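# Tuck chair under desk and park loaded cart

## Task

Slide the office chair fully beneath the desk so that it finishes upright with every wheel on the floor. Move the utility cart into the yellow-taped bay so that all four of its wheels sit inside the tape line, none touching it. The cart's load must stay aboard with no part overhanging its edges. Afterwards release everything and back the robot away. The robot must not tip over or finish leaning, or the job fails.

## Robot and tools

ROBOT. A TidyBot++: one mobile base (0.54 m long, 0.50 m wide, 0.38 m tall) on four powered casters, carrying a single seven-joint arm with a two-finger gripper. The shoulder sits 0.12 m ahead of the base centre, 0.68 m up. Segment lengths: upper arm 0.42 m, forearm 0.31 m, hand 0.31 m. It starts folded, hand pointing down, wrist poking up to 0.08 m beyond the base front. Cameras: base_camera (fixed on the base, looking forward and down) and wrist_camera (fisheye, looks along the hand).

FRAMES. Base frame: origin on the floor beneath the base centre, x forward, y left, z up. hand_pose is reported in it: the point between the finger pads, its z axis running out along the fingers, its y axis along the closing direction. Odometry frame = base frame at the start of the scene. base_odometry counts wheel rotation only, so wheel slip looks like travel; heading is positive to the left, range -3.142 to 3.142, and drifts a few cm and degrees over many moves. base_tilt is in degrees, forward and right positive.

execute_actions. Argument "actions": a list holding zero or one action. An action may contain "base", "joints", "speeds"; base and joint motions begin together. "base" holds exactly one relative move from wherever the base last reported itself: {"translate_m": d} straight ahead (+) or back (-), metres, -2 to 2; {"strafe_m": d} sideways, left positive, metres, -2 to 2; {"rotate_rad": d} turn in place, counter-clockwise from above positive, radians, -6.3 to 6.3. A move that would need over 8.667 s at its top speed is rejected. "joints" holds absolute targets keyed by name, radians: joint_1_rad (unlimited, turns whole arm about vertical; positive is clockwise from above, opposite to rotate_rad), joint_2_rad shoulder -2.249 to 2.249, joint_3_rad unlimited, joint_4_rad elbow -2.579 to 2.579, joint_5_rad unlimited, joint_6_rad wrist -2.099 to 2.099, joint_7_rad unlimited (hand roll; at 1.57 with hand down the fingers open left/right), plus gripper_pos 0 (open, ~85 mm gap) to 1 (closed, squeezing ~100 N per finger). Unlimited joints go the short way round, so send steps under half a turn. "speeds" caps top speed for this action only: translate_m and strafe_m 0.05–0.5 m/s, rotate_rad 0.1–1.57 rad/s (defaults are the maxima). "cameras": list of base_camera, wrist_camera or all; omitted/null means all, [] means none. Any unknown key or out-of-range number rejects the whole call and nothing moves. Any motion left out of an action may keep pushing toward its earlier target. An empty list just reports state and images.

Arm geometry with joint_1_rad = 0, joint_3_rad = 3.14, joint_5_rad = 0 (the arm in the base's x–z plane): angles from vertical, forward positive, are upper arm = j2, forearm = j2 - j4, hand = j2 - j4 - j6. Hand reach ahead of the shoulder = sum of length·sin(angle); height above it = sum of length·cos(angle). A downward hand reaches at most about 0.94 m above the floor, and only near the base.

wait: "seconds" 0 to 10; commands nothing new, returns state and images. zoom_image: "camera" plus "region" [x0, y0, x1, y1] in pixels of that camera's latest full image, top-left origin, at most 504×504. read_manual: returns licence texts only; moves nothing. finished_scene: "scene" = number of the scene being ended; irreversible, reports success. Replying without a tool call ends everything.

RESULT LINES. base_status and joint_status describe how the last accepted action's motions ended: "done" (for the base, wheels turned the commanded amount even if slipping, so a blocked base may say done while short); "off_target" (stopped away from target, maybe still pushing); "contact_stop"/"time_out" (target dropped, holding where it stopped). For the gripper at 1, "done" means nothing held; "off_target" means something is between the fingers. "joint command not followed" with "cause:" means the self-collision check rejected all arm targets (the gripper target still runs); joints then show "not_followed" and may be retried on later actions. on_its_own lists uncommanded behaviour. motor_effort is percent of motor maximum, bracket = peak in the action; readings carry offsets and noise. "ARM HIT" means the arm struck the base or itself. A torque fault freezes arm and gripper for 10 s and skips the rest of the call (base keeps going); limits 104.5 N m for joints 1–4, 51.3 N m for 5–7, with warnings earlier. MOTOR HOT warns of heat from holding loads; OVER-TEMPERATURE FAULT means the arm sagged, and affected keys read "limit_stop_at_motor_heat"; resend those targets. Results list camera calibration changes when pictures come back.

PRACTICAL NOTES. Joints stop a little off target through friction; to correct, send last command + (wanted - read). hand_pose itself may be 1–2 cm wrong; trust the images. Held loads make the arm sag; never command a joint to its own reading while holding. Loose objects may occasionally get nudged by something. While you think, the robot holds its last command.

AVOID. Letting the arm snag anything about 0.8 m or higher while the base drives (tipping risk); pushing or pulling sideways on a raised hand (can lift wheels); driving the base into obstacles (it shoves hard until timeout); slamming, dropping, or hard hits; the cart's load shifting or falling; leaving the chair tilted. Finish with the gripper open and the robot backed clear, level.

Each tool is called after "Call:" as name(argument=value, ...), one argument or row to a line, values as JSON.

## Session

Call:
execute_actions(
  actions=[
    {"joints":{"joint_6_rad":-0.2}},
  ],
)

Scene clock: 1.07 s.
base_odometry: x=+0.000 y=+0.000 heading=+0.000 (m, m, rad; odometry frame)
base_tilt: forward=-0.3 right=+0.2 (deg)
base_status: not commanded
joint_positions: joint_1_rad=+0.023 joint_2_rad=-0.339 joint_3_rad=+3.174 joint_4_rad=-2.538 joint_5_rad=+0.000 joint_6_rad=-0.223 joint_7_rad=+1.545 gripper_pos=+0.000
joint_status: all done
motor_effort: joint_1_rad=+1(1) joint_2_rad=-4(4) joint_3_rad=+0(0) joint_4_rad=+16(16) joint_5_rad=+0(0) joint_6_rad=+6(6) joint_7_rad=+0(0) (%)
hand_pose: x=+0.4387 y=-0.0154 z=+0.6598 quat_wxyz=(+0.000, +0.935, -0.039, +0.352) (m; base frame)
pictures: base_camera, wrist_camera
camera_calibration (this result's frames):
wrist_camera: T_world_to_cam=[[-0.0130413, -0.999493, -0.0290291, 0.0165001], [-0.775933, 0.028427, -0.630175, 0.806379], [0.630681, 0.0143064, -0.77591, 0.369776], [0, 0, 0, 1]] pos_world=[0.3927, -0.0117213, 0.795552]
Images, in order (width x height): base_camera 644x364, wrist_camera 644x476.

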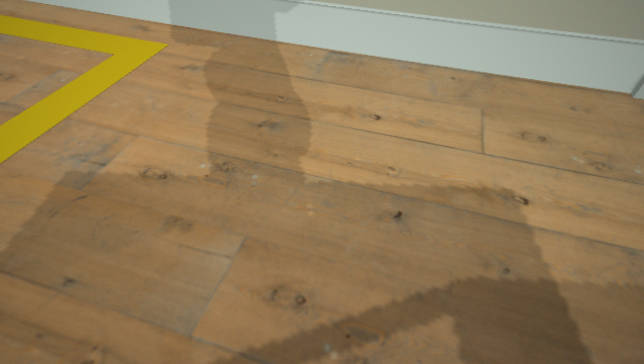

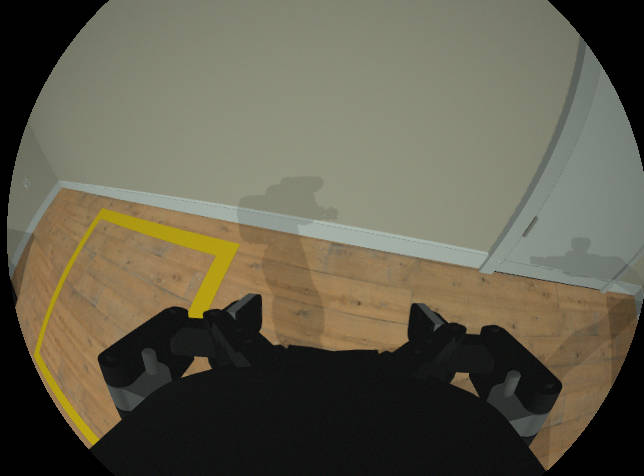

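Scan with joint 1.

Call:
execute_actions(
  actions=[
    {"joints":{"joint_1_rad":-1.5,"joint_6_rad":0.1}},
  ],
  cameras=["wrist_camera"],
)

Call:
execute_actions(
  actions=[
    {"joints":{"joint_1_rad":-3.0}},
  ],
  cameras=["wrist_camera"],
)

Call:
execute_actions(
  actions=[
    {"joints":{"joint_1_rad":-4.5}},
  ],
  cameras=["wrist_camera"],
)

Scene clock: 5.83 s.
base_odometry: x=+0.000 y=+0.000 heading=+0.000 (m, m, rad; odometry frame)
base_tilt: forward=-0.3 right=+0.3 (deg)
base_status: not commanded
joint_positions: joint_1_rad=-1.486 joint_2_rad=-0.339 joint_3_rad=+3.174 joint_4_rad=-2.538 joint_5_rad=+0.000 joint_6_rad=+0.055 joint_7_rad=+1.545 gripper_pos=+0.000
joint_status: all done
motor_effort: joint_1_rad=+1(2) joint_2_rad=-5(5) joint_3_rad=+0(0) joint_4_rad=+17(17) joint_5_rad=+0(0) joint_6_rad=+7(7) joint_7_rad=+0(0) (%)
hand_pose: x=+0.1615 y=+0.3740 z=+0.7251 quat_wxyz=(-0.326, +0.665, +0.574, +0.350) (m; base frame)
pictures: wrist_camera
camera_calibration (this result's frames):
wrist_camera: T_world_to_cam=[[0.99727, -0.0718051, -0.0172496, -0.114647], [-0.0552886, -0.571133, -0.818994, 0.866134], [0.0489561, 0.817711, -0.573543, 0.236385], [0, 0, 0, 1]] pos_world=[0.150648, 0.293151, 0.842957]
Images, in order (width x height): wrist_camera 644x476.

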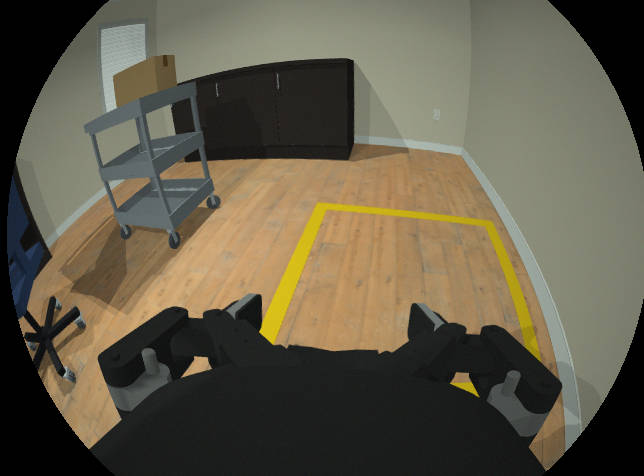

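Scene clock: 8.57 s.
base_odometry: x=+0.000 y=+0.000 heading=+0.000 (m, m, rad; odometry frame)
base_tilt: forward=-0.3 right=+0.2 (deg)
base_status: not commanded
joint_positions: joint_1_rad=-2.986 joint_2_rad=-0.339 joint_3_rad=+3.174 joint_4_rad=-2.538 joint_5_rad=+0.000 joint_6_rad=+0.056 joint_7_rad=+1.545 gripper_pos=+0.000
joint_status: all done
motor_effort: joint_1_rad=+1(1) joint_2_rad=-5(5) joint_3_rad=+0(0) joint_4_rad=+17(17) joint_5_rad=+0(0) joint_6_rad=+7(7) joint_7_rad=+0(0) (%)
hand_pose: x=-0.2512 y=+0.0689 z=+0.7252 quat_wxyz=(-0.477, +0.096, +0.873, +0.034) (m; base frame)
pictures: wrist_camera
camera_calibration (this result's frames):
wrist_camera: T_world_to_cam=[[0.142273, 0.989678, -0.0172201, -0.0129289], [0.565244, -0.0955145, -0.819375, 0.792569], [-0.812562, 0.106841, -0.572999, 0.338375], [0, 0, 0, 1]] pos_world=[-0.171205, 0.0523449, 0.843077]
Images, in order (width x height): wrist_camera 644x476.

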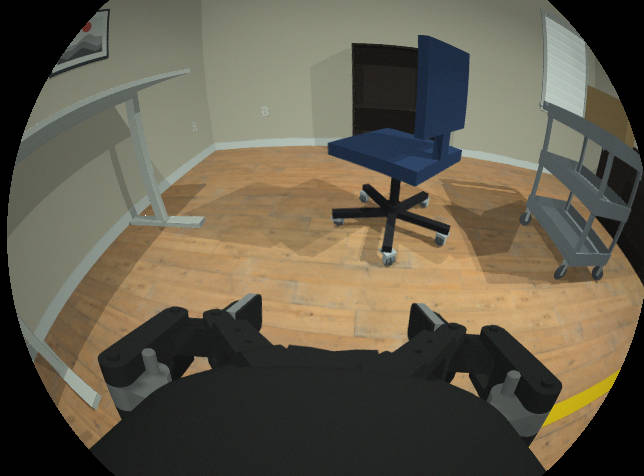

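Scene clock: 11.30 s.
base_odometry: x=+0.000 y=+0.000 heading=+0.000 (m, m, rad; odometry frame)
base_tilt: forward=-0.3 right=+0.3 (deg)
base_status: not commanded
joint_positions: joint_1_rad=-4.486 joint_2_rad=-0.339 joint_3_rad=+3.174 joint_4_rad=-2.538 joint_5_rad=+0.000 joint_6_rad=+0.056 joint_7_rad=+1.545 gripper_pos=+0.000
joint_status: all done
motor_effort: joint_1_rad=+1(1) joint_2_rad=-5(5) joint_3_rad=+0(0) joint_4_rad=+17(17) joint_5_rad=+0(0) joint_6_rad=+7(7) joint_7_rad=+0(0) (%)
hand_pose: x=+0.0241 y=-0.3644 z=+0.7252 quat_wxyz=(-0.372, -0.525, +0.704, -0.301) (m; base frame)
pictures: wrist_camera
camera_calibration (this result's frames):
wrist_camera: T_world_to_cam=[[-0.977135, 0.211923, -0.0172199, 0.12028], [0.135258, 0.557067, -0.819379, 0.84374], [-0.164053, -0.802973, -0.572994, 0.261197], [0, 0, 0, 1]] pos_world=[0.0462579, -0.285776, 0.843078]
Images, in order (width x height): wrist_camera 644x476.

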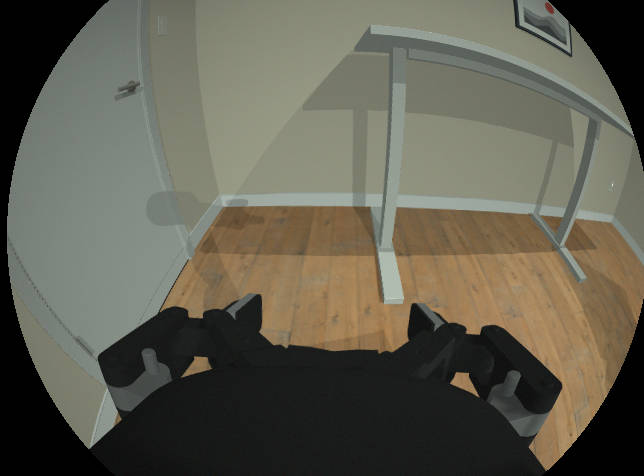

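Call:
execute_actions(
  actions=[
    {"base":{"rotate_rad":2.89},"joints":{"joint_1_rad":-0.02,"joint_6_rad":0.3}},
  ],
  cameras=[],
)

Call:
execute_actions(
  actions=[
    {"base":{"strafe_m":-0.5},"joints":{"joint_2_rad":0.6,"joint_3_rad":3.12,"joint_4_rad":-2.0,"joint_6_rad":1.03}},
  ],
)

Scene clock: 31.13 s.
base_odometry: x=+0.000 y=+0.000 heading=+2.889 (m, m, rad; odometry frame)
base_tilt: forward=-0.3 right=+0.3 (deg)
base_status: done
joint_positions: joint_1_rad=-6.292 joint_2_rad=-0.339 joint_3_rad=+3.174 joint_4_rad=-2.538 joint_5_rad=+0.000 joint_6_rad=+0.255 joint_7_rad=+1.545 gripper_pos=+0.000
joint_status: all done
motor_effort: joint_1_rad=+1(2) joint_2_rad=-6(6) joint_3_rad=+0(1) joint_4_rad=+18(17) joint_5_rad=+0(0) joint_6_rad=+8(8) joint_7_rad=+0(0) (%)
hand_pose: x=+0.5236 y=-0.0083 z=+0.7803 quat_wxyz=(+0.006, -0.826, +0.022, -0.563) (m; base frame)
pictures: none
No camera images: the call's "cameras" was empty. Leave "cameras" out to get every camera's image.

Scene clock: 33.67 s.
base_odometry: x=+0.124 y=+0.484 heading=+2.890 (m, m, rad; odometry frame)
base_tilt: forward=-0.2 right=+0.3 (deg)
base_status: done
joint_positions: joint_1_rad=-6.293 joint_2_rad=+0.595 joint_3_rad=+3.135 joint_4_rad=-2.017 joint_5_rad=+0.000 joint_6_rad=+0.985 joint_7_rad=+1.545 gripper_pos=+0.000
joint_status: all done
motor_effort: joint_1_rad=+1(1) joint_2_rad=-32(34) joint_3_rad=-1(2) joint_4_rad=+13(18) joint_5_rad=+0(0) joint_6_rad=+8(8) joint_7_rad=+0(0) (%)
hand_pose: x=+0.8243 y=+0.0121 z=+0.7414 quat_wxyz=(+0.015, -0.727, +0.005, -0.687) (m; base frame)
pictures: base_camera, wrist_camera
camera_calibration (this result's frames):
wrist_camera: T_world_to_cam=[[0.0564469, -0.998328, 0.0124278, -0.0366472], [-0.0933396, -0.0176698, -0.995478, 0.865035], [0.994033, 0.0550316, -0.094181, -0.615966], [0, 0, 0, 1]] pos_world=[0.695101, 0.0125967, 0.803566]
Images, in order (width x height): base_camera 644x364, wrist_camera 644x476.

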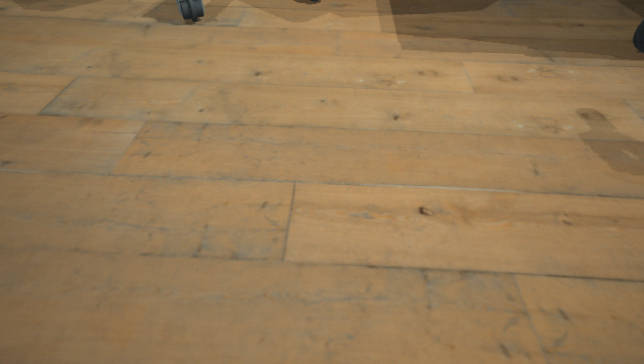

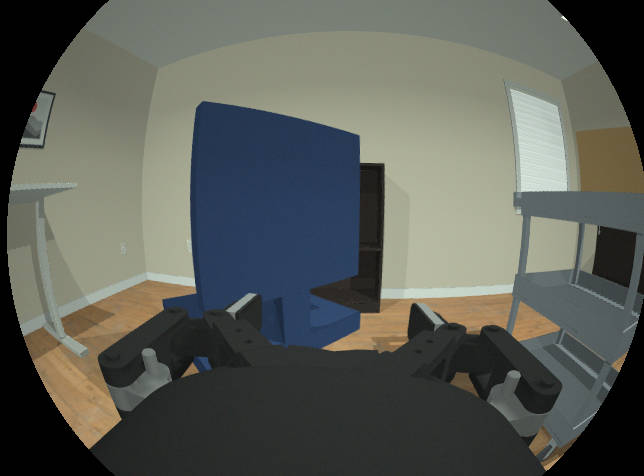

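Call:
execute_actions(
  actions=[
    {"base":{"translate_m":-0.3}},
  ],
  cameras=[],
)

Call:
execute_actions(
  actions=[
    {"base":{"rotate_rad":-0.62}},
  ],
  cameras=[],
)

Call:
execute_actions(
  actions=[
    {"base":{"strafe_m":1.05}},
  ],
)

Scene clock: 38.70 s.
base_odometry: x=+0.415 y=+0.410 heading=+2.890 (m, m, rad; odometry frame)
base_tilt: forward=-0.3 right=+0.3 (deg)
base_status: done
joint_positions: joint_1_rad=-6.294 joint_2_rad=+0.596 joint_3_rad=+3.134 joint_4_rad=-2.012 joint_5_rad=+0.000 joint_6_rad=+0.987 joint_7_rad=+1.545 gripper_pos=+0.000
joint_status: not commanded
motor_effort: joint_1_rad=+1(0) joint_2_rad=-33(35) joint_3_rad=-1(2) joint_4_rad=+13(14) joint_5_rad=+0(1) joint_6_rad=+9(9) joint_7_rad=+0(0) (%)
hand_pose: x=+0.8258 y=+0.0125 z=+0.7438 quat_wxyz=(+0.016, -0.725, +0.005, -0.689) (m; base frame)
pictures: none
No camera images: the call's "cameras" was empty. Leave "cameras" out to get every camera's image.

Scene clock: 40.50 s.
base_odometry: x=+0.415 y=+0.410 heading=+2.271 (m, m, rad; odometry frame)
base_tilt: forward=-0.3 right=+0.3 (deg)
base_status: done
joint_positions: joint_1_rad=-6.294 joint_2_rad=+0.596 joint_3_rad=+3.128 joint_4_rad=-2.011 joint_5_rad=+0.000 joint_6_rad=+0.987 joint_7_rad=+1.545 gripper_pos=+0.000
joint_status: not commanded
motor_effort: joint_1_rad=+1(4) joint_2_rad=-32(33) joint_3_rad=-1(4) joint_4_rad=+13(13) joint_5_rad=+0(1) joint_6_rad=+9(9) joint_7_rad=+0(0) (%)
hand_pose: x=+0.8258 y=+0.0167 z=+0.7442 quat_wxyz=(+0.019, -0.724, +0.004, -0.689) (m; base frame)
pictures: none
No camera images: the call's "cameras" was empty. Leave "cameras" out to get every camera's image.

Scene clock: 43.97 s.
base_odometry: x=-0.389 y=-0.265 heading=+2.270 (m, m, rad; odometry frame)
base_tilt: forward=-0.3 right=+0.3 (deg)
base_status: done
joint_positions: joint_1_rad=-6.301 joint_2_rad=+0.596 joint_3_rad=+3.127 joint_4_rad=-2.011 joint_5_rad=+0.000 joint_6_rad=+0.987 joint_7_rad=+1.545 gripper_pos=+0.000
joint_status: not commanded
motor_effort: joint_1_rad=+1(3) joint_2_rad=-32(33) joint_3_rad=-1(3) joint_4_rad=+14(14) joint_5_rad=+0(1) joint_6_rad=+9(9) joint_7_rad=+0(0) (%)
hand_pose: x=+0.8256 y=+0.0219 z=+0.7443 quat_wxyz=(+0.022, -0.724, +0.001, -0.689) (m; base frame)
pictures: base_camera, wrist_camera
camera_calibration (this result's frames):
wrist_camera: T_world_to_cam=[[0.0706122, -0.997472, 0.00798147, -0.0353488], [-0.0864608, -0.0140916, -0.996156, 0.862871], [0.99375, 0.0696507, -0.0872372, -0.622825], [0, 0, 0, 1]] pos_world=[0.696033, 0.0202799, 0.805503]
Images, in order (width x height): base_camera 644x364, wrist_camera 644x476.

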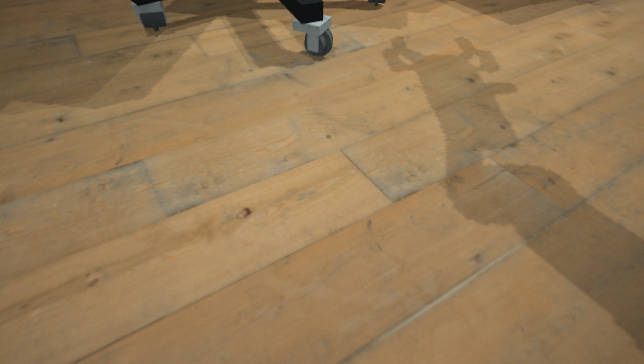

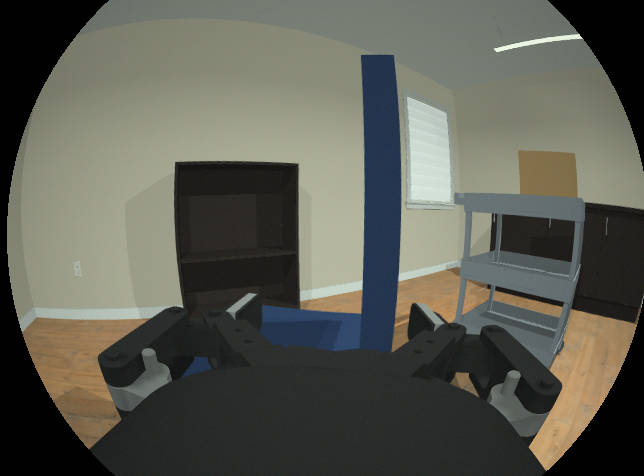

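Call:
execute_actions(
  actions=[
    {"base":{"strafe_m":-0.055}},
  ],
  cameras=[],
)

Call:
execute_actions(
  actions=[
    {"base":{"translate_m":0.17}},
  ],
)

Scene clock: 46.83 s.
base_odometry: x=-0.347 y=-0.230 heading=+2.270 (m, m, rad; odometry frame)
base_tilt: forward=-0.3 right=+0.2 (deg)
base_status: done
joint_positions: joint_1_rad=-6.297 joint_2_rad=+0.596 joint_3_rad=+3.126 joint_4_rad=-2.011 joint_5_rad=+0.000 joint_6_rad=+0.987 joint_7_rad=+1.545 gripper_pos=+0.000
joint_status: not commanded
motor_effort: joint_1_rad=+1(3) joint_2_rad=-32(33) joint_3_rad=-1(4) joint_4_rad=+13(13) joint_5_rad=+0(1) joint_6_rad=+8(9) joint_7_rad=+0(0) (%)
hand_pose: x=+0.8257 y=+0.0198 z=+0.7443 quat_wxyz=(+0.021, -0.724, +0.003, -0.689) (m; base frame)
pictures: none
No camera images: the call's "cameras" was empty. Leave "cameras" out to get every camera's image.

Scene clock: 48.37 s.
base_odometry: x=-0.457 y=-0.100 heading=+2.271 (m, m, rad; odometry frame)
base_tilt: forward=-0.2 right=+0.3 (deg)
base_status: done
joint_positions: joint_1_rad=-6.297 joint_2_rad=+0.598 joint_3_rad=+3.126 joint_4_rad=-2.008 joint_5_rad=+0.000 joint_6_rad=+0.988 joint_7_rad=+1.545 gripper_pos=+0.000
joint_status: not commanded
motor_effort: joint_1_rad=+1(2) joint_2_rad=-32(34) joint_3_rad=-1(1) joint_4_rad=+13(15) joint_5_rad=+0(0) joint_6_rad=+8(9) joint_7_rad=+0(0) (%)
hand_pose: x=+0.8268 y=+0.0198 z=+0.7448 quat_wxyz=(+0.021, -0.723, +0.003, -0.690) (m; base frame)
pictures: base_camera, wrist_camera
camera_calibration (this result's frames):
wrist_camera: T_world_to_cam=[[0.067576, -0.997685, 0.00757847, -0.0347432], [-0.0838923, -0.0132509, -0.996387, 0.861559], [0.994181, 0.066696, -0.0845936, -0.626051], [0, 0, 0, 1]] pos_world=[0.697034, 0.0185088, 0.80575]
Images, in order (width x height): base_camera 644x364, wrist_camera 644x476.

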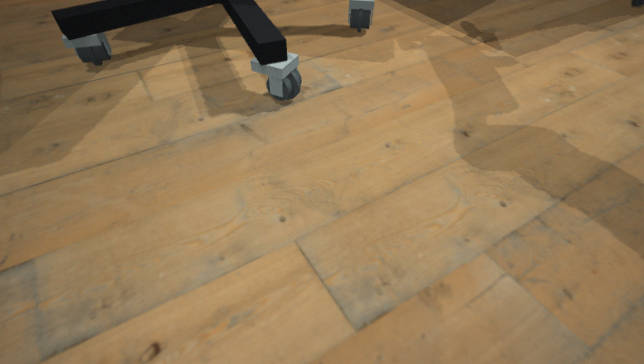

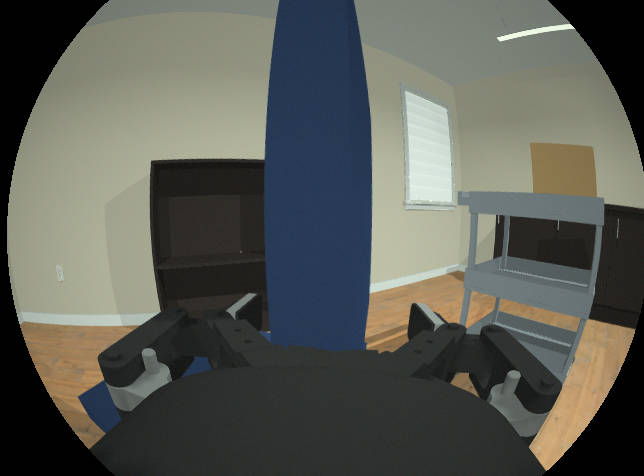

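Call:
execute_actions(
  actions=[
    {"base":{"strafe_m":0.012}},
  ],
  cameras=[],
)

Call:
execute_actions(
  actions=[
    {"base":{"translate_m":0.05}},
  ],
  cameras=[],
)

Call:
execute_actions(
  actions=[
    {"joints":{"gripper_pos":1}},
  ],
)

Scene clock: 51.23 s.
base_odometry: x=-0.466 y=-0.107 heading=+2.271 (m, m, rad; odometry frame)
base_tilt: forward=-0.2 right=+0.3 (deg)
base_status: done
joint_positions: joint_1_rad=-6.301 joint_2_rad=+0.598 joint_3_rad=+3.125 joint_4_rad=-2.008 joint_5_rad=+0.000 joint_6_rad=+0.988 joint_7_rad=+1.545 gripper_pos=+0.000
joint_status: not commanded
motor_effort: joint_1_rad=+2(3) joint_2_rad=-32(34) joint_3_rad=-1(4) joint_4_rad=+13(14) joint_5_rad=+0(1) joint_6_rad=+8(9) joint_7_rad=+0(0) (%)
hand_pose: x=+0.8267 y=+0.0232 z=+0.7448 quat_wxyz=(+0.023, -0.723, +0.001, -0.690) (m; base frame)
pictures: none
No camera images: the call's "cameras" was empty. Leave "cameras" out to get every camera's image.

Scene clock: 52.23 s.
base_odometry: x=-0.499 y=-0.069 heading=+2.271 (m, m, rad; odometry frame)
base_tilt: forward=-0.2 right=+0.3 (deg)
base_status: done
joint_positions: joint_1_rad=-6.295 joint_2_rad=+0.599 joint_3_rad=+3.128 joint_4_rad=-2.007 joint_5_rad=-0.001 joint_6_rad=+0.990 joint_7_rad=+1.545 gripper_pos=+0.000
joint_status: not commanded
motor_effort: joint_1_rad=-2(3) joint_2_rad=-32(34) joint_3_rad=-4(4) joint_4_rad=+15(23) joint_5_rad=+2(2) joint_6_rad=+9(9) joint_7_rad=+0(0) (%)
hand_pose: x=+0.8273 y=+0.0171 z=+0.7455 quat_wxyz=(+0.020, -0.723, +0.004, -0.691) (m; base frame)
pictures: none
No camera images: the call's "cameras" was empty. Leave "cameras" out to get every camera's image.

Scene clock: 53.33 s.
base_odometry: x=-0.499 y=-0.069 heading=+2.271 (m, m, rad; odometry frame)
base_tilt: forward=-0.3 right=+0.3 (deg)
base_status: not commanded
joint_positions: joint_1_rad=-6.284 joint_2_rad=+0.598 joint_3_rad=+3.138 joint_4_rad=-2.009 joint_5_rad=+0.002 joint_6_rad=+0.991 joint_7_rad=+1.576 gripper_pos=+0.413
joint_status: gripper_pos off_target (ended at +0.413, target +1.000)
motor_effort: joint_1_rad=-3(6) joint_2_rad=-32(33) joint_3_rad=-5(9) joint_4_rad=+16(18) joint_5_rad=+1(5) joint_6_rad=+9(9) joint_7_rad=-2(13) (%)
hand_pose: x=+0.8271 y=+0.0041 z=+0.7449 quat_wxyz=(+0.000, -0.723, -0.003, -0.691) (m; base frame)
pictures: base_camera, wrist_camera
camera_calibration (this result's frames):
wrist_camera: T_world_to_cam=[[0.0472255, -0.997827, 0.0459546, -0.0621705], [-0.0824716, -0.0497438, -0.995351, 0.859625], [0.995474, 0.043216, -0.0846415, -0.626206], [0, 0, 0, 1]] pos_world=[0.697202, 0.00778773, 0.805483]
Images, in order (width x height): base_camera 644x364, wrist_camera 644x476.

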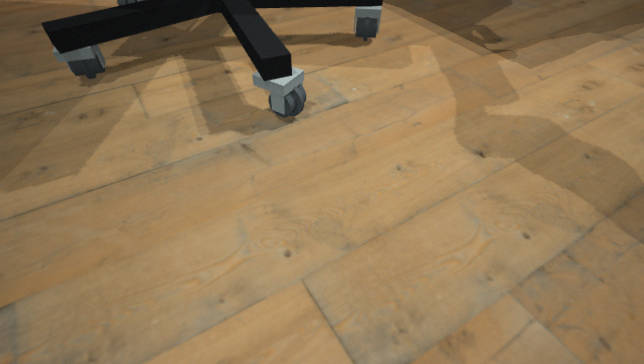

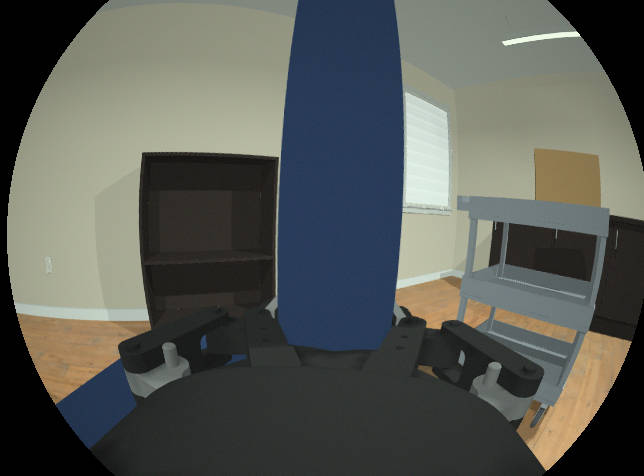

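Call:
execute_actions(
  actions=[
    {"base":{"rotate_rad":0.62},"speeds":{"rotate_rad":0.15}},
  ],
  cameras=[],
)

Call:
execute_actions(
  actions=[
    {"base":{"translate_m":-0.74},"speeds":{"translate_m":0.2}},
  ],
  cameras=[],
)

Call:
execute_actions(
  actions=[
    {"base":{"strafe_m":0.35},"speeds":{"strafe_m":0.12}},
  ],
)

Scene clock: 66.57 s.
base_odometry: x=-0.499 y=-0.069 heading=+2.879 (m, m, rad; odometry frame)
base_tilt: forward=-0.3 right=+0.3 (deg)
base_status: rotate_rad time_out (by the wheels' count: +0.609 of +0.620)
joint_positions: joint_1_rad=-6.194 joint_2_rad=+0.603 joint_3_rad=+3.230 joint_4_rad=-2.005 joint_5_rad=-0.100 joint_6_rad=+0.991 joint_7_rad=+1.575 gripper_pos=+0.447
joint_status: not commanded
on_its_own: gripper_pos moved +0.034 toward your old target +1.000
motor_effort: joint_1_rad=-20(31) joint_2_rad=-34(36) joint_3_rad=-19(27) joint_4_rad=+11(19) joint_5_rad=+13(23) joint_6_rad=+9(13) joint_7_rad=-6(8) (%)
hand_pose: x=+0.8154 y=-0.1352 z=+0.7449 quat_wxyz=(-0.086, -0.716, +0.088, -0.687) (m; base frame)
pictures: none
No camera images: the call's "cameras" was empty. Leave "cameras" out to get every camera's image.

not run: a stop came earlier in this reply.

not run: a stop came earlier in this reply.

Call:
execute_actions(
  actions=[
    {"base":{"translate_m":-0.74},"speeds":{"translate_m":0.2}},
  ],
)

Scene clock: 71.97 s.
base_odometry: x=+0.216 y=-0.261 heading=+2.880 (m, m, rad; odometry frame)
base_tilt: forward=-0.3 right=+0.3 (deg)
base_status: done
joint_positions: joint_1_rad=-6.294 joint_2_rad=+0.616 joint_3_rad=+3.146 joint_4_rad=-1.984 joint_5_rad=-0.013 joint_6_rad=+0.994 joint_7_rad=+1.576 gripper_pos=+0.462
joint_status: not commanded
motor_effort: joint_1_rad=+0(19) joint_2_rad=-35(42) joint_3_rad=-4(18) joint_4_rad=+12(13) joint_5_rad=-1(16) joint_6_rad=+8(13) joint_7_rad=-6(8) (%)
hand_pose: x=+0.8352 y=+0.0034 z=+0.7448 quat_wxyz=(-0.002, -0.719, +0.001, -0.695) (m; base frame)
pictures: base_camera, wrist_camera
camera_calibration (this result's frames):
wrist_camera: T_world_to_cam=[[0.0382562, -0.998294, 0.0441089, -0.0543343], [-0.0727688, -0.0468072, -0.99625, 0.852744], [0.996615, 0.034903, -0.0744354, -0.642826], [0, 0, 0, 1]] pos_world=[0.704782, 0.00810955, 0.804094]
Images, in order (width x height): base_camera 644x364, wrist_camera 644x476.

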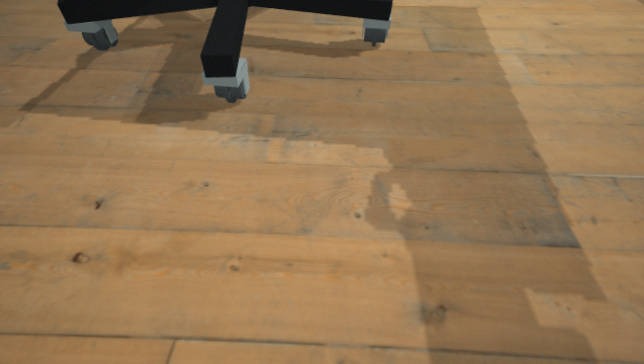

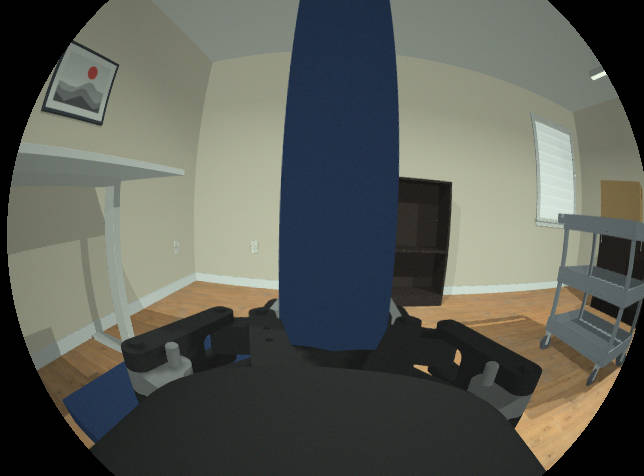

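Call:
execute_actions(
  actions=[
    {"joints":{"gripper_pos":0}},
  ],
  cameras=[],
)

Call:
execute_actions(
  actions=[
    {"base":{"translate_m":-0.1}},
  ],
  cameras=[],
)

Call:
execute_actions(
  actions=[
    {"base":{"strafe_m":-0.97}},
  ],
  cameras=[],
)

Call:
execute_actions(
  actions=[
    {"base":{"rotate_rad":1.57}},
  ],
  cameras=[],
)

Call:
execute_actions(
  actions=[
    {"base":{"strafe_m":-1.1}},
  ],
)

Scene clock: 78.90 s.
base_odometry: x=+0.216 y=-0.261 heading=+2.880 (m, m, rad; odometry frame)
base_tilt: forward=-0.3 right=+0.3 (deg)
base_status: not commanded
joint_positions: joint_1_rad=-6.295 joint_2_rad=+0.610 joint_3_rad=+3.130 joint_4_rad=-1.986 joint_5_rad=-0.013 joint_6_rad=+0.994 joint_7_rad=+1.566 gripper_pos=+0.000
joint_status: all done
motor_effort: joint_1_rad=+1(0) joint_2_rad=-33(35) joint_3_rad=-1(4) joint_4_rad=+13(14) joint_5_rad=+0(1) joint_6_rad=+9(9) joint_7_rad=+0(6) (%)
hand_pose: x=+0.8341 y=+0.0127 z=+0.7481 quat_wxyz=(+0.010, -0.718, +0.003, -0.696) (m; base frame)
pictures: none
No camera images: the call's "cameras" was empty. Leave "cameras" out to get every camera's image.

Scene clock: 80.17 s.
base_odometry: x=+0.313 y=-0.286 heading=+2.881 (m, m, rad; odometry frame)
base_tilt: forward=-0.3 right=+0.3 (deg)
base_status: done
joint_positions: joint_1_rad=-6.295 joint_2_rad=+0.606 joint_3_rad=+3.130 joint_4_rad=-1.991 joint_5_rad=-0.013 joint_6_rad=+0.994 joint_7_rad=+1.566 gripper_pos=+0.000
joint_status: not commanded
motor_effort: joint_1_rad=+1(2) joint_2_rad=-33(35) joint_3_rad=-1(3) joint_4_rad=+14(14) joint_5_rad=+0(1) joint_6_rad=+9(9) joint_7_rad=+0(0) (%)
hand_pose: x=+0.8325 y=+0.0127 z=+0.7492 quat_wxyz=(+0.010, -0.718, +0.003, -0.696) (m; base frame)
pictures: none
No camera images: the call's "cameras" was empty. Leave "cameras" out to get every camera's image.

Scene clock: 83.47 s.
base_odometry: x=+0.563 y=+0.651 heading=+2.881 (m, m, rad; odometry frame)
base_tilt: forward=-0.3 right=+0.3 (deg)
base_status: done
joint_positions: joint_1_rad=-6.300 joint_2_rad=+0.606 joint_3_rad=+3.127 joint_4_rad=-1.991 joint_5_rad=-0.013 joint_6_rad=+0.994 joint_7_rad=+1.566 gripper_pos=+0.000
joint_status: not commanded
motor_effort: joint_1_rad=+1(5) joint_2_rad=-32(33) joint_3_rad=-1(2) joint_4_rad=+13(13) joint_5_rad=+0(1) joint_6_rad=+9(9) joint_7_rad=+0(0) (%)
hand_pose: x=+0.8323 y=+0.0178 z=+0.7492 quat_wxyz=(+0.013, -0.718, +0.000, -0.696) (m; base frame)
pictures: none
No camera images: the call's "cameras" was empty. Leave "cameras" out to get every camera's image.

Scene clock: 86.00 s.
base_odometry: x=+0.563 y=+0.651 heading=-1.833 (m, m, rad; odometry frame)
base_tilt: forward=-0.3 right=+0.3 (deg)
base_status: done
joint_positions: joint_1_rad=-6.312 joint_2_rad=+0.606 joint_3_rad=+3.114 joint_4_rad=-1.991 joint_5_rad=-0.013 joint_6_rad=+0.994 joint_7_rad=+1.566 gripper_pos=+0.000
joint_status: not commanded
motor_effort: joint_1_rad=+1(6) joint_2_rad=-33(35) joint_3_rad=-1(4) joint_4_rad=+13(14) joint_5_rad=+0(1) joint_6_rad=+8(9) joint_7_rad=+0(0) (%)
hand_pose: x=+0.8316 y=+0.0334 z=+0.7495 quat_wxyz=(+0.024, -0.718, -0.005, -0.696) (m; base frame)
pictures: none
No camera images: the call's "cameras" was empty. Leave "cameras" out to get every camera's image.

Scene clock: 89.57 s.
base_odometry: x=-0.500 y=+0.934 heading=-1.832 (m, m, rad; odometry frame)
base_tilt: forward=-0.3 right=+0.3 (deg)
base_status: done
joint_positions: joint_1_rad=-6.305 joint_2_rad=+0.606 joint_3_rad=+3.114 joint_4_rad=-1.991 joint_5_rad=-0.013 joint_6_rad=+0.994 joint_7_rad=+1.566 gripper_pos=+0.000
joint_status: not commanded
motor_effort: joint_1_rad=+1(5) joint_2_rad=-33(34) joint_3_rad=-1(3) joint_4_rad=+13(14) joint_5_rad=+0(1) joint_6_rad=+9(9) joint_7_rad=+0(0) (%)
hand_pose: x=+0.8318 y=+0.0286 z=+0.7495 quat_wxyz=(+0.021, -0.718, -0.003, -0.696) (m; base frame)
pictures: base_camera, wrist_camera
camera_calibration (this result's frames):
wrist_camera: T_world_to_cam=[[0.0747128, -0.997074, 0.0161537, -0.0387318], [-0.0680403, -0.0212583, -0.997456, 0.854604], [0.994881, 0.0734236, -0.0694295, -0.643357], [0, 0, 0, 1]] pos_world=[0.701105, 0.0267865, 0.808387]
Images, in order (width x height): base_camera 644x364, wrist_camera 644x476.

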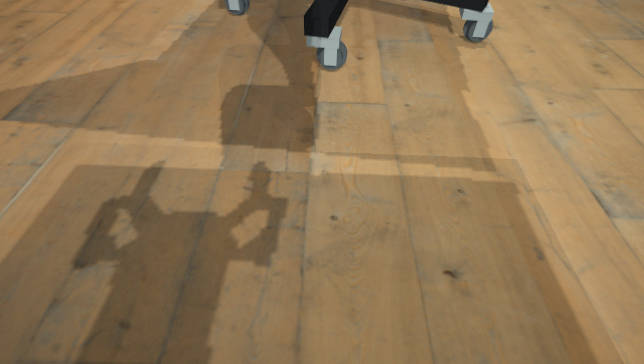

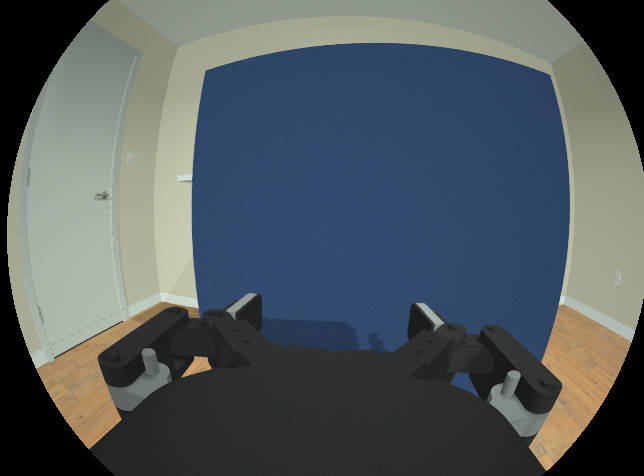

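Call:
execute_actions(
  actions=[
    {"base":{"strafe_m":-0.06},"joints":{"joint_1_rad":0.02,"joint_3_rad":3.15}},
  ],
  cameras=[],
)

Call:
execute_actions(
  actions=[
    {"base":{"translate_m":0.45},"speeds":{"translate_m":0.12}},
  ],
)

Scene clock: 94.10 s.
base_odometry: x=-0.558 y=+0.950 heading=-1.831 (m, m, rad; odometry frame)
base_tilt: forward=-0.2 right=+0.3 (deg)
base_status: done
joint_positions: joint_1_rad=-6.261 joint_2_rad=+0.606 joint_3_rad=+3.147 joint_4_rad=-1.991 joint_5_rad=-0.013 joint_6_rad=+0.994 joint_7_rad=+1.566 gripper_pos=+0.000
joint_status: all done
motor_effort: joint_1_rad=+1(6) joint_2_rad=-33(33) joint_3_rad=-1(3) joint_4_rad=+14(13) joint_5_rad=+0(1) joint_6_rad=+9(9) joint_7_rad=+0(0) (%)
hand_pose: x=+0.8324 y=-0.0205 z=+0.7492 quat_wxyz=(-0.010, -0.718, +0.016, -0.696) (m; base frame)
pictures: none
No camera images: the call's "cameras" was empty. Leave "cameras" out to get every camera's image.

Scene clock: 98.43 s.
base_odometry: x=-0.674 y=+0.515 heading=-1.831 (m, m, rad; odometry frame)
base_tilt: forward=-0.2 right=+0.3 (deg)
base_status: done
joint_positions: joint_1_rad=-6.257 joint_2_rad=+0.591 joint_3_rad=+3.155 joint_4_rad=-2.018 joint_5_rad=-0.010 joint_6_rad=+0.997 joint_7_rad=+1.565 gripper_pos=+0.000
joint_status: not commanded
motor_effort: joint_1_rad=+1(6) joint_2_rad=-32(34) joint_3_rad=-1(5) joint_4_rad=+16(25) joint_5_rad=+0(6) joint_6_rad=+9(10) joint_7_rad=+0(0) (%)
hand_pose: x=+0.8238 y=-0.0267 z=+0.7473 quat_wxyz=(-0.015, -0.721, +0.018, -0.692) (m; base frame)
pictures: base_camera, wrist_camera
camera_calibration (this result's frames):
wrist_camera: T_world_to_cam=[[-0.00378739, -0.999234, 0.0389591, -0.04563], [-0.0808039, -0.0385262, -0.995985, 0.859598], [0.996723, -0.00692024, -0.0805961, -0.626782], [0, 0, 0, 1]] pos_world=[0.694014, -0.0168154, 0.807409]
Images, in order (width x height): base_camera 644x364, wrist_camera 644x476.

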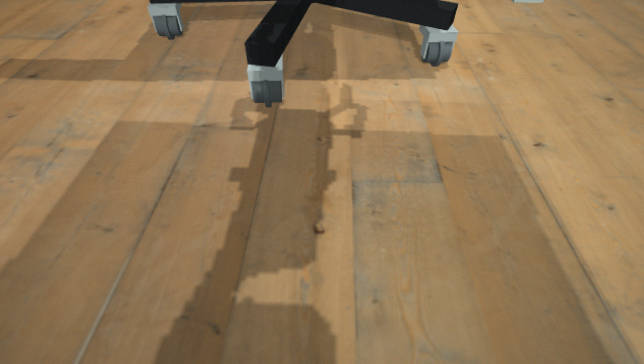

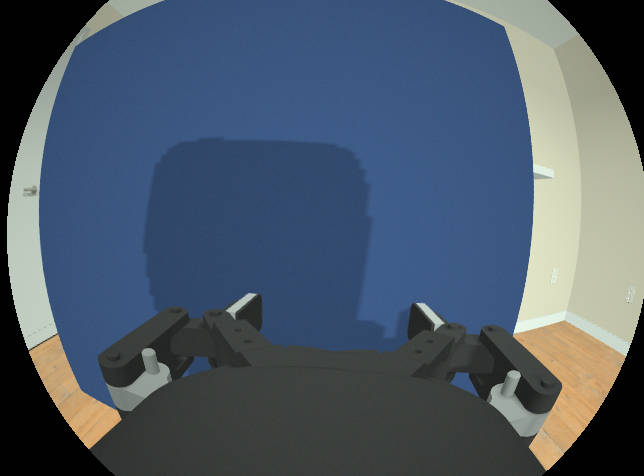

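Call:
execute_actions(
  actions=[
    {"base":{"strafe_m":0.1},"joints":{"joint_1_rad":-0.02}},
  ],
  cameras=[],
)

Call:
execute_actions(
  actions=[
    {"base":{"translate_m":0.22},"speeds":{"translate_m":0.1}},
  ],
)

Scene clock: 101.63 s.
base_odometry: x=-0.577 y=+0.489 heading=-1.831 (m, m, rad; odometry frame)
base_tilt: forward=-0.3 right=+0.3 (deg)
base_status: done
joint_positions: joint_1_rad=-6.294 joint_2_rad=+0.591 joint_3_rad=+3.160 joint_4_rad=-2.023 joint_5_rad=-0.012 joint_6_rad=+0.997 joint_7_rad=+1.565 gripper_pos=+0.000
joint_status: all done
motor_effort: joint_1_rad=+0(9) joint_2_rad=-29(33) joint_3_rad=-1(8) joint_4_rad=+17(22) joint_5_rad=+2(6) joint_6_rad=+8(9) joint_7_rad=+0(0) (%)
hand_pose: x=+0.8228 y=-0.0041 z=+0.7454 quat_wxyz=(-0.005, -0.723, +0.006, -0.691) (m; base frame)
pictures: none
No camera images: the call's "cameras" was empty. Leave "cameras" out to get every camera's image.

Scene clock: 104.40 s.
base_odometry: x=-0.633 y=+0.276 heading=-1.831 (m, m, rad; odometry frame)
base_tilt: forward=-0.3 right=+0.3 (deg)
base_status: done
joint_positions: joint_1_rad=-6.295 joint_2_rad=+0.590 joint_3_rad=+3.159 joint_4_rad=-2.025 joint_5_rad=-0.012 joint_6_rad=+0.999 joint_7_rad=+1.565 gripper_pos=+0.000
joint_status: not commanded
motor_effort: joint_1_rad=+0(3) joint_2_rad=-31(33) joint_3_rad=-1(4) joint_4_rad=+17(22) joint_5_rad=+1(4) joint_6_rad=+9(10) joint_7_rad=+0(0) (%)
hand_pose: x=+0.8222 y=-0.0027 z=+0.7457 quat_wxyz=(-0.004, -0.723, +0.005, -0.691) (m; base frame)
pictures: base_camera, wrist_camera
camera_calibration (this result's frames):
wrist_camera: T_world_to_cam=[[0.0291022, -0.998774, 0.0400424, -0.0494925], [-0.083033, -0.0423364, -0.995647, 0.860403], [0.996122, 0.0256507, -0.0841633, -0.621876], [0, 0, 0, 1]] pos_world=[0.692346, 0.00294611, 0.806301]
Images, in order (width x height): base_camera 644x364, wrist_camera 644x476.

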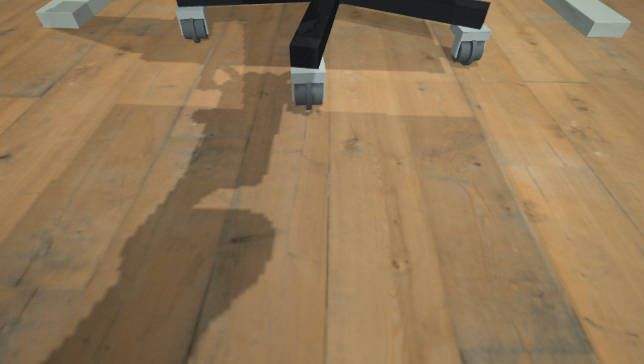

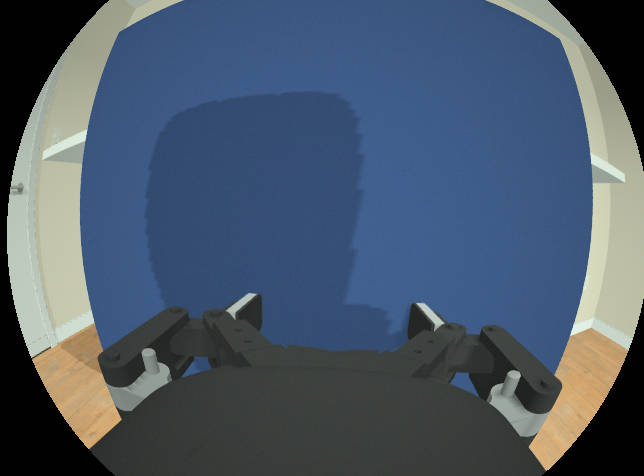

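Call:
execute_actions(
  actions=[
    {"base":{"translate_m":0.12},"speeds":{"translate_m":0.07}},
  ],
)

Call:
execute_actions(
  actions=[
    {"base":{"translate_m":0.04},"speeds":{"translate_m":0.05}},
  ],
)

Scene clock: 108.50 s.
base_odometry: x=-0.664 y=+0.160 heading=-1.830 (m, m, rad; odometry frame)
base_tilt: forward=-0.3 right=+0.3 (deg)
base_status: done
joint_positions: joint_1_rad=-6.304 joint_2_rad=+0.586 joint_3_rad=+3.150 joint_4_rad=-2.032 joint_5_rad=-0.008 joint_6_rad=+1.000 joint_7_rad=+1.565 gripper_pos=+0.000
joint_status: not commanded
motor_effort: joint_1_rad=+5(3) joint_2_rad=-30(32) joint_3_rad=+2(4) joint_4_rad=+18(23) joint_5_rad=-2(3) joint_6_rad=+9(10) joint_7_rad=+0(1) (%)
hand_pose: x=+0.8198 y=+0.0094 z=+0.7455 quat_wxyz=(+0.004, -0.724, -0.001, -0.690) (m; base frame)
pictures: base_camera, wrist_camera
camera_calibration (this result's frames):
wrist_camera: T_world_to_cam=[[0.0491436, -0.998094, 0.0373273, -0.05169], [-0.0842378, -0.0413812, -0.995586, 0.861443], [0.995233, 0.0457823, -0.0861109, -0.617879], [0, 0, 0, 1]] pos_world=[0.69004, 0.012344, 0.806364]
Images, in order (width x height): base_camera 644x364, wrist_camera 644x476.

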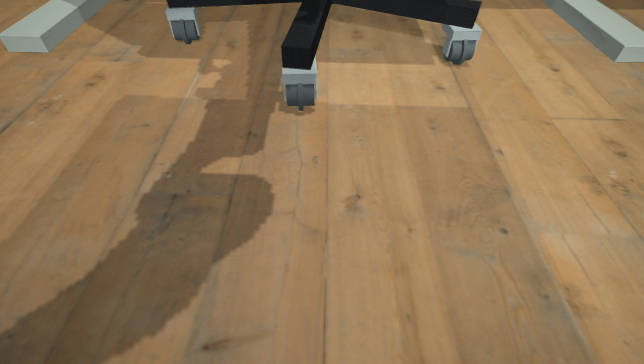

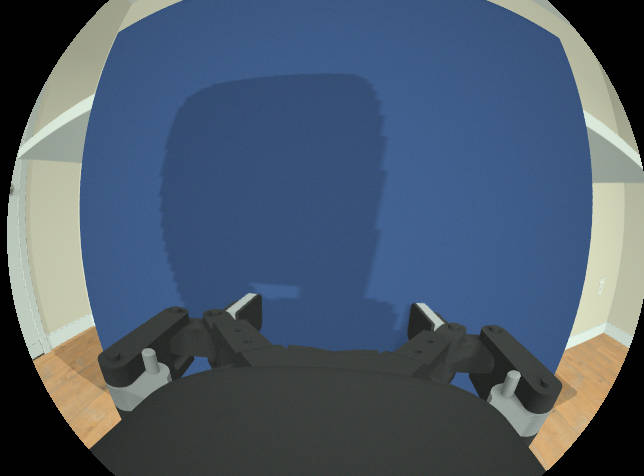

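Scene clock: 109.83 s.
base_odometry: x=-0.674 y=+0.122 heading=-1.830 (m, m, rad; odometry frame)
base_tilt: forward=-0.3 right=+0.3 (deg)
base_status: done
joint_positions: joint_1_rad=-6.302 joint_2_rad=+0.557 joint_3_rad=+3.149 joint_4_rad=-2.079 joint_5_rad=-0.003 joint_6_rad=+1.004 joint_7_rad=+1.565 gripper_pos=+0.000
joint_status: not commanded
motor_effort: joint_1_rad=+3(5) joint_2_rad=-22(31) joint_3_rad=+2(3) joint_4_rad=+29(30) joint_5_rad=-3(4) joint_6_rad=+7(10) joint_7_rad=+0(1) (%)
hand_pose: x=+0.8043 y=+0.0097 z=+0.7447 quat_wxyz=(+0.005, -0.728, -0.002, -0.685) (m; base frame)
pictures: base_camera, wrist_camera
camera_calibration (this result's frames):
wrist_camera: T_world_to_cam=[[0.0527662, -0.997883, 0.038029, -0.054079], [-0.0983342, -0.0430892, -0.99422, 0.869683], [0.993754, 0.0487217, -0.1004, -0.590763], [0, 0, 0, 1]] pos_world=[0.675445, 0.0122924, 0.807401]
Images, in order (width x height): base_camera 644x364, wrist_camera 644x476.

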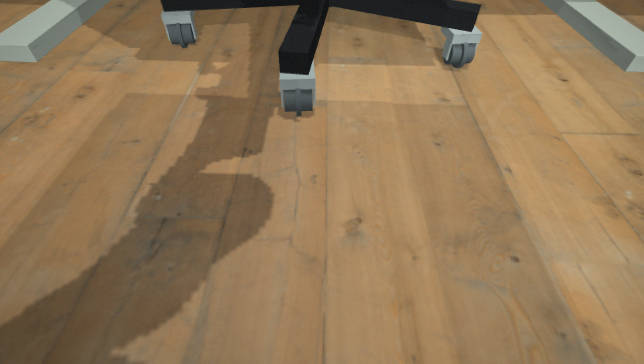

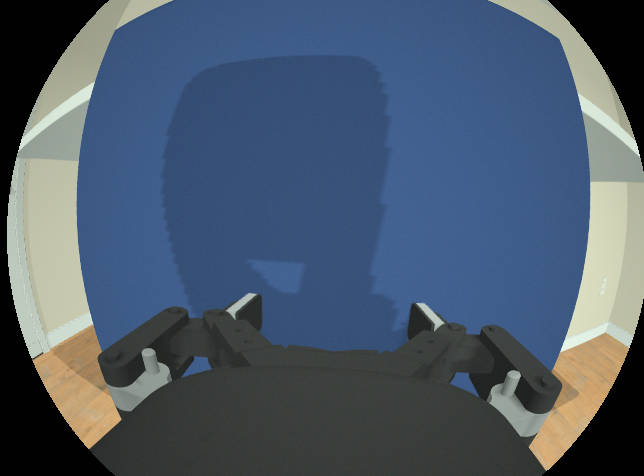

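Call:
execute_actions(
  actions=[
    {"base":{"translate_m":-0.45}},
  ],
  cameras=[],
)

Call:
execute_actions(
  actions=[
    {"base":{"rotate_rad":-1.57}},
  ],
  cameras=[],
)

Call:
execute_actions(
  actions=[
    {"base":{"translate_m":0.7},"joints":{"joint_1_rad":0.7}},
  ],
)

Scene clock: 115.83 s.
base_odometry: x=-0.558 y=+0.557 heading=-1.830 (m, m, rad; odometry frame)
base_tilt: forward=-0.3 right=+0.3 (deg)
base_status: done
joint_positions: joint_1_rad=-6.302 joint_2_rad=+0.601 joint_3_rad=+3.149 joint_4_rad=-1.997 joint_5_rad=-0.003 joint_6_rad=+1.005 joint_7_rad=+1.565 gripper_pos=+0.000
joint_status: not commanded
motor_effort: joint_1_rad=+1(5) joint_2_rad=-33(35) joint_3_rad=-1(4) joint_4_rad=+13(26) joint_5_rad=+0(3) joint_6_rad=+9(10) joint_7_rad=+0(1) (%)
hand_pose: x=+0.8308 y=+0.0099 z=+0.7527 quat_wxyz=(+0.005, -0.715, -0.003, -0.699) (m; base frame)
pictures: none
No camera images: the call's "cameras" was empty. Leave "cameras" out to get every camera's image.

Scene clock: 118.37 s.
base_odometry: x=-0.558 y=+0.557 heading=+2.883 (m, m, rad; odometry frame)
base_tilt: forward=-0.3 right=+0.3 (deg)
base_status: done
joint_positions: joint_1_rad=-6.295 joint_2_rad=+0.601 joint_3_rad=+3.157 joint_4_rad=-1.997 joint_5_rad=-0.003 joint_6_rad=+1.005 joint_7_rad=+1.565 gripper_pos=+0.000
joint_status: not commanded
motor_effort: joint_1_rad=+1(4) joint_2_rad=-33(34) joint_3_rad=-1(4) joint_4_rad=+14(13) joint_5_rad=+0(1) joint_6_rad=+9(9) joint_7_rad=+0(0) (%)
hand_pose: x=+0.8309 y=+0.0000 z=+0.7527 quat_wxyz=(-0.002, -0.715, +0.001, -0.699) (m; base frame)
pictures: none
No camera images: the call's "cameras" was empty. Leave "cameras" out to get every camera's image.

Scene clock: 121.13 s.
base_odometry: x=-1.235 y=+0.737 heading=+2.883 (m, m, rad; odometry frame)
base_tilt: forward=-0.3 right=+0.3 (deg)
base_status: done
joint_positions: joint_1_rad=-5.597 joint_2_rad=+0.600 joint_3_rad=+3.154 joint_4_rad=-1.997 joint_5_rad=-0.003 joint_6_rad=+1.005 joint_7_rad=+1.565 gripper_pos=+0.000
joint_status: all done
motor_effort: joint_1_rad=+1(2) joint_2_rad=-32(34) joint_3_rad=-1(2) joint_4_rad=+14(14) joint_5_rad=+0(1) joint_6_rad=+9(9) joint_7_rad=+0(1) (%)
hand_pose: x=+0.6658 y=-0.4557 z=+0.7532 quat_wxyz=(-0.239, -0.672, +0.245, -0.657) (m; base frame)
pictures: base_camera, wrist_camera
camera_calibration (this result's frames):
wrist_camera: T_world_to_cam=[[-0.610735, -0.790677, 0.0428155, 0.0211532], [-0.0745356, 0.00357343, -0.997212, 0.852104], [0.788319, -0.612223, -0.061116, -0.623556], [0, 0, 0, 1]] pos_world=[0.567993, -0.368075, 0.810713]
Images, in order (width x height): base_camera 644x364, wrist_camera 644x476.

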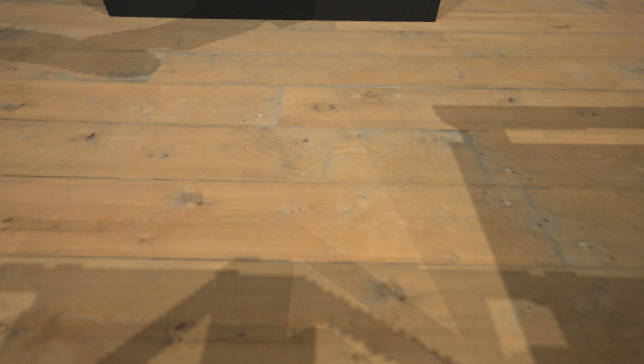

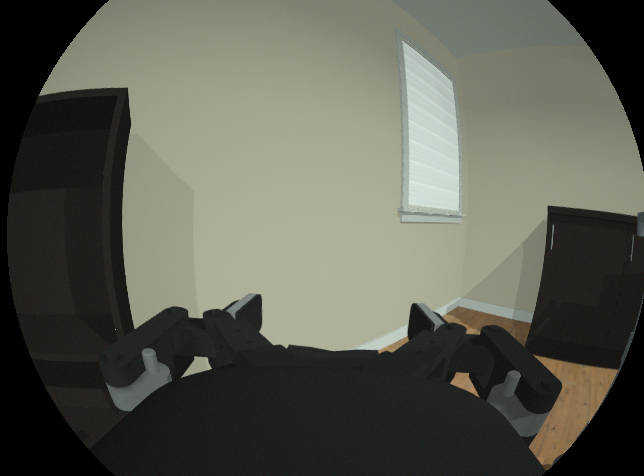

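Call:
execute_actions(
  actions=[
    {"base":{"strafe_m":0.25}},
  ],
  cameras=[],
)

Call:
execute_actions(
  actions=[
    {"base":{"rotate_rad":-1.57},"joints":{"joint_1_rad":-0.02}},
  ],
)

Scene clock: 125.50 s.
base_odometry: x=-1.299 y=+0.495 heading=+2.882 (m, m, rad; odometry frame)
base_tilt: forward=-0.3 right=+0.3 (deg)
base_status: done
joint_positions: joint_1_rad=-5.590 joint_2_rad=+0.600 joint_3_rad=+3.153 joint_4_rad=-1.997 joint_5_rad=-0.003 joint_6_rad=+1.005 joint_7_rad=+1.565 gripper_pos=+0.000
joint_status: not commanded
motor_effort: joint_1_rad=+1(4) joint_2_rad=-32(35) joint_3_rad=-1(3) joint_4_rad=+13(14) joint_5_rad=+0(1) joint_6_rad=+8(9) joint_7_rad=+0(0) (%)
hand_pose: x=+0.6630 y=-0.4590 z=+0.7532 quat_wxyz=(-0.241, -0.671, +0.247, -0.656) (m; base frame)
pictures: none
No camera images: the call's "cameras" was empty. Leave "cameras" out to get every camera's image.

Scene clock: 128.10 s.
base_odometry: x=-1.299 y=+0.495 heading=+1.313 (m, m, rad; odometry frame)
base_tilt: forward=-0.3 right=+0.3 (deg)
base_status: done
joint_positions: joint_1_rad=-6.293 joint_2_rad=+0.600 joint_3_rad=+3.153 joint_4_rad=-1.997 joint_5_rad=-0.003 joint_6_rad=+1.005 joint_7_rad=+1.565 gripper_pos=+0.000
joint_status: all done
motor_effort: joint_1_rad=+1(6) joint_2_rad=-33(35) joint_3_rad=-1(3) joint_4_rad=+14(14) joint_5_rad=+0(1) joint_6_rad=+9(9) joint_7_rad=+0(0) (%)
hand_pose: x=+0.8308 y=+0.0015 z=+0.7532 quat_wxyz=(+0.000, -0.715, +0.001, -0.699) (m; base frame)
pictures: base_camera, wrist_camera
camera_calibration (this result's frames):
wrist_camera: T_world_to_cam=[[0.0391663, -0.998357, 0.0418331, -0.0555152], [-0.0594439, -0.044119, -0.997256, 0.85035], [0.997463, 0.0365722, -0.0610742, -0.648454], [0, 0, 0, 1]] pos_world=[0.699531, 0.00580798, 0.810735]
Images, in order (width x height): base_camera 644x364, wrist_camera 644x476.

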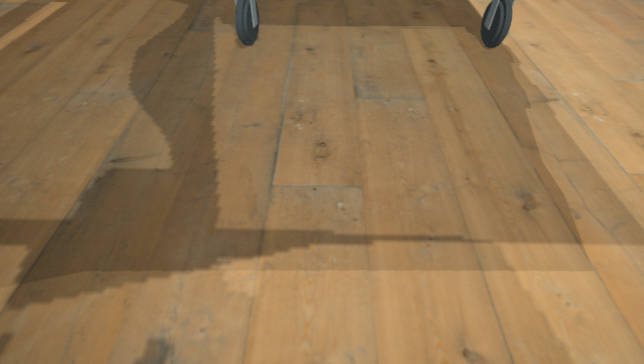

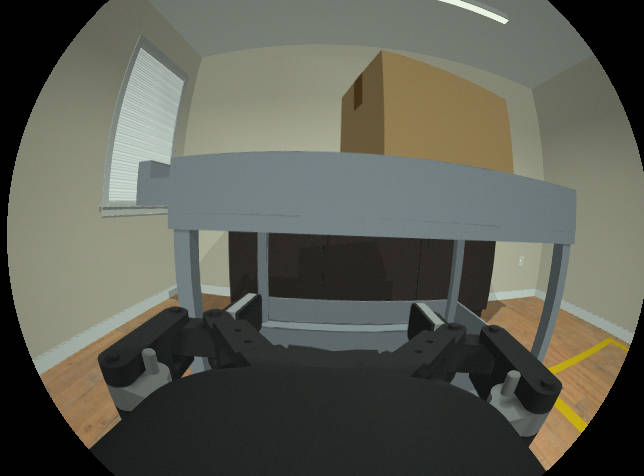

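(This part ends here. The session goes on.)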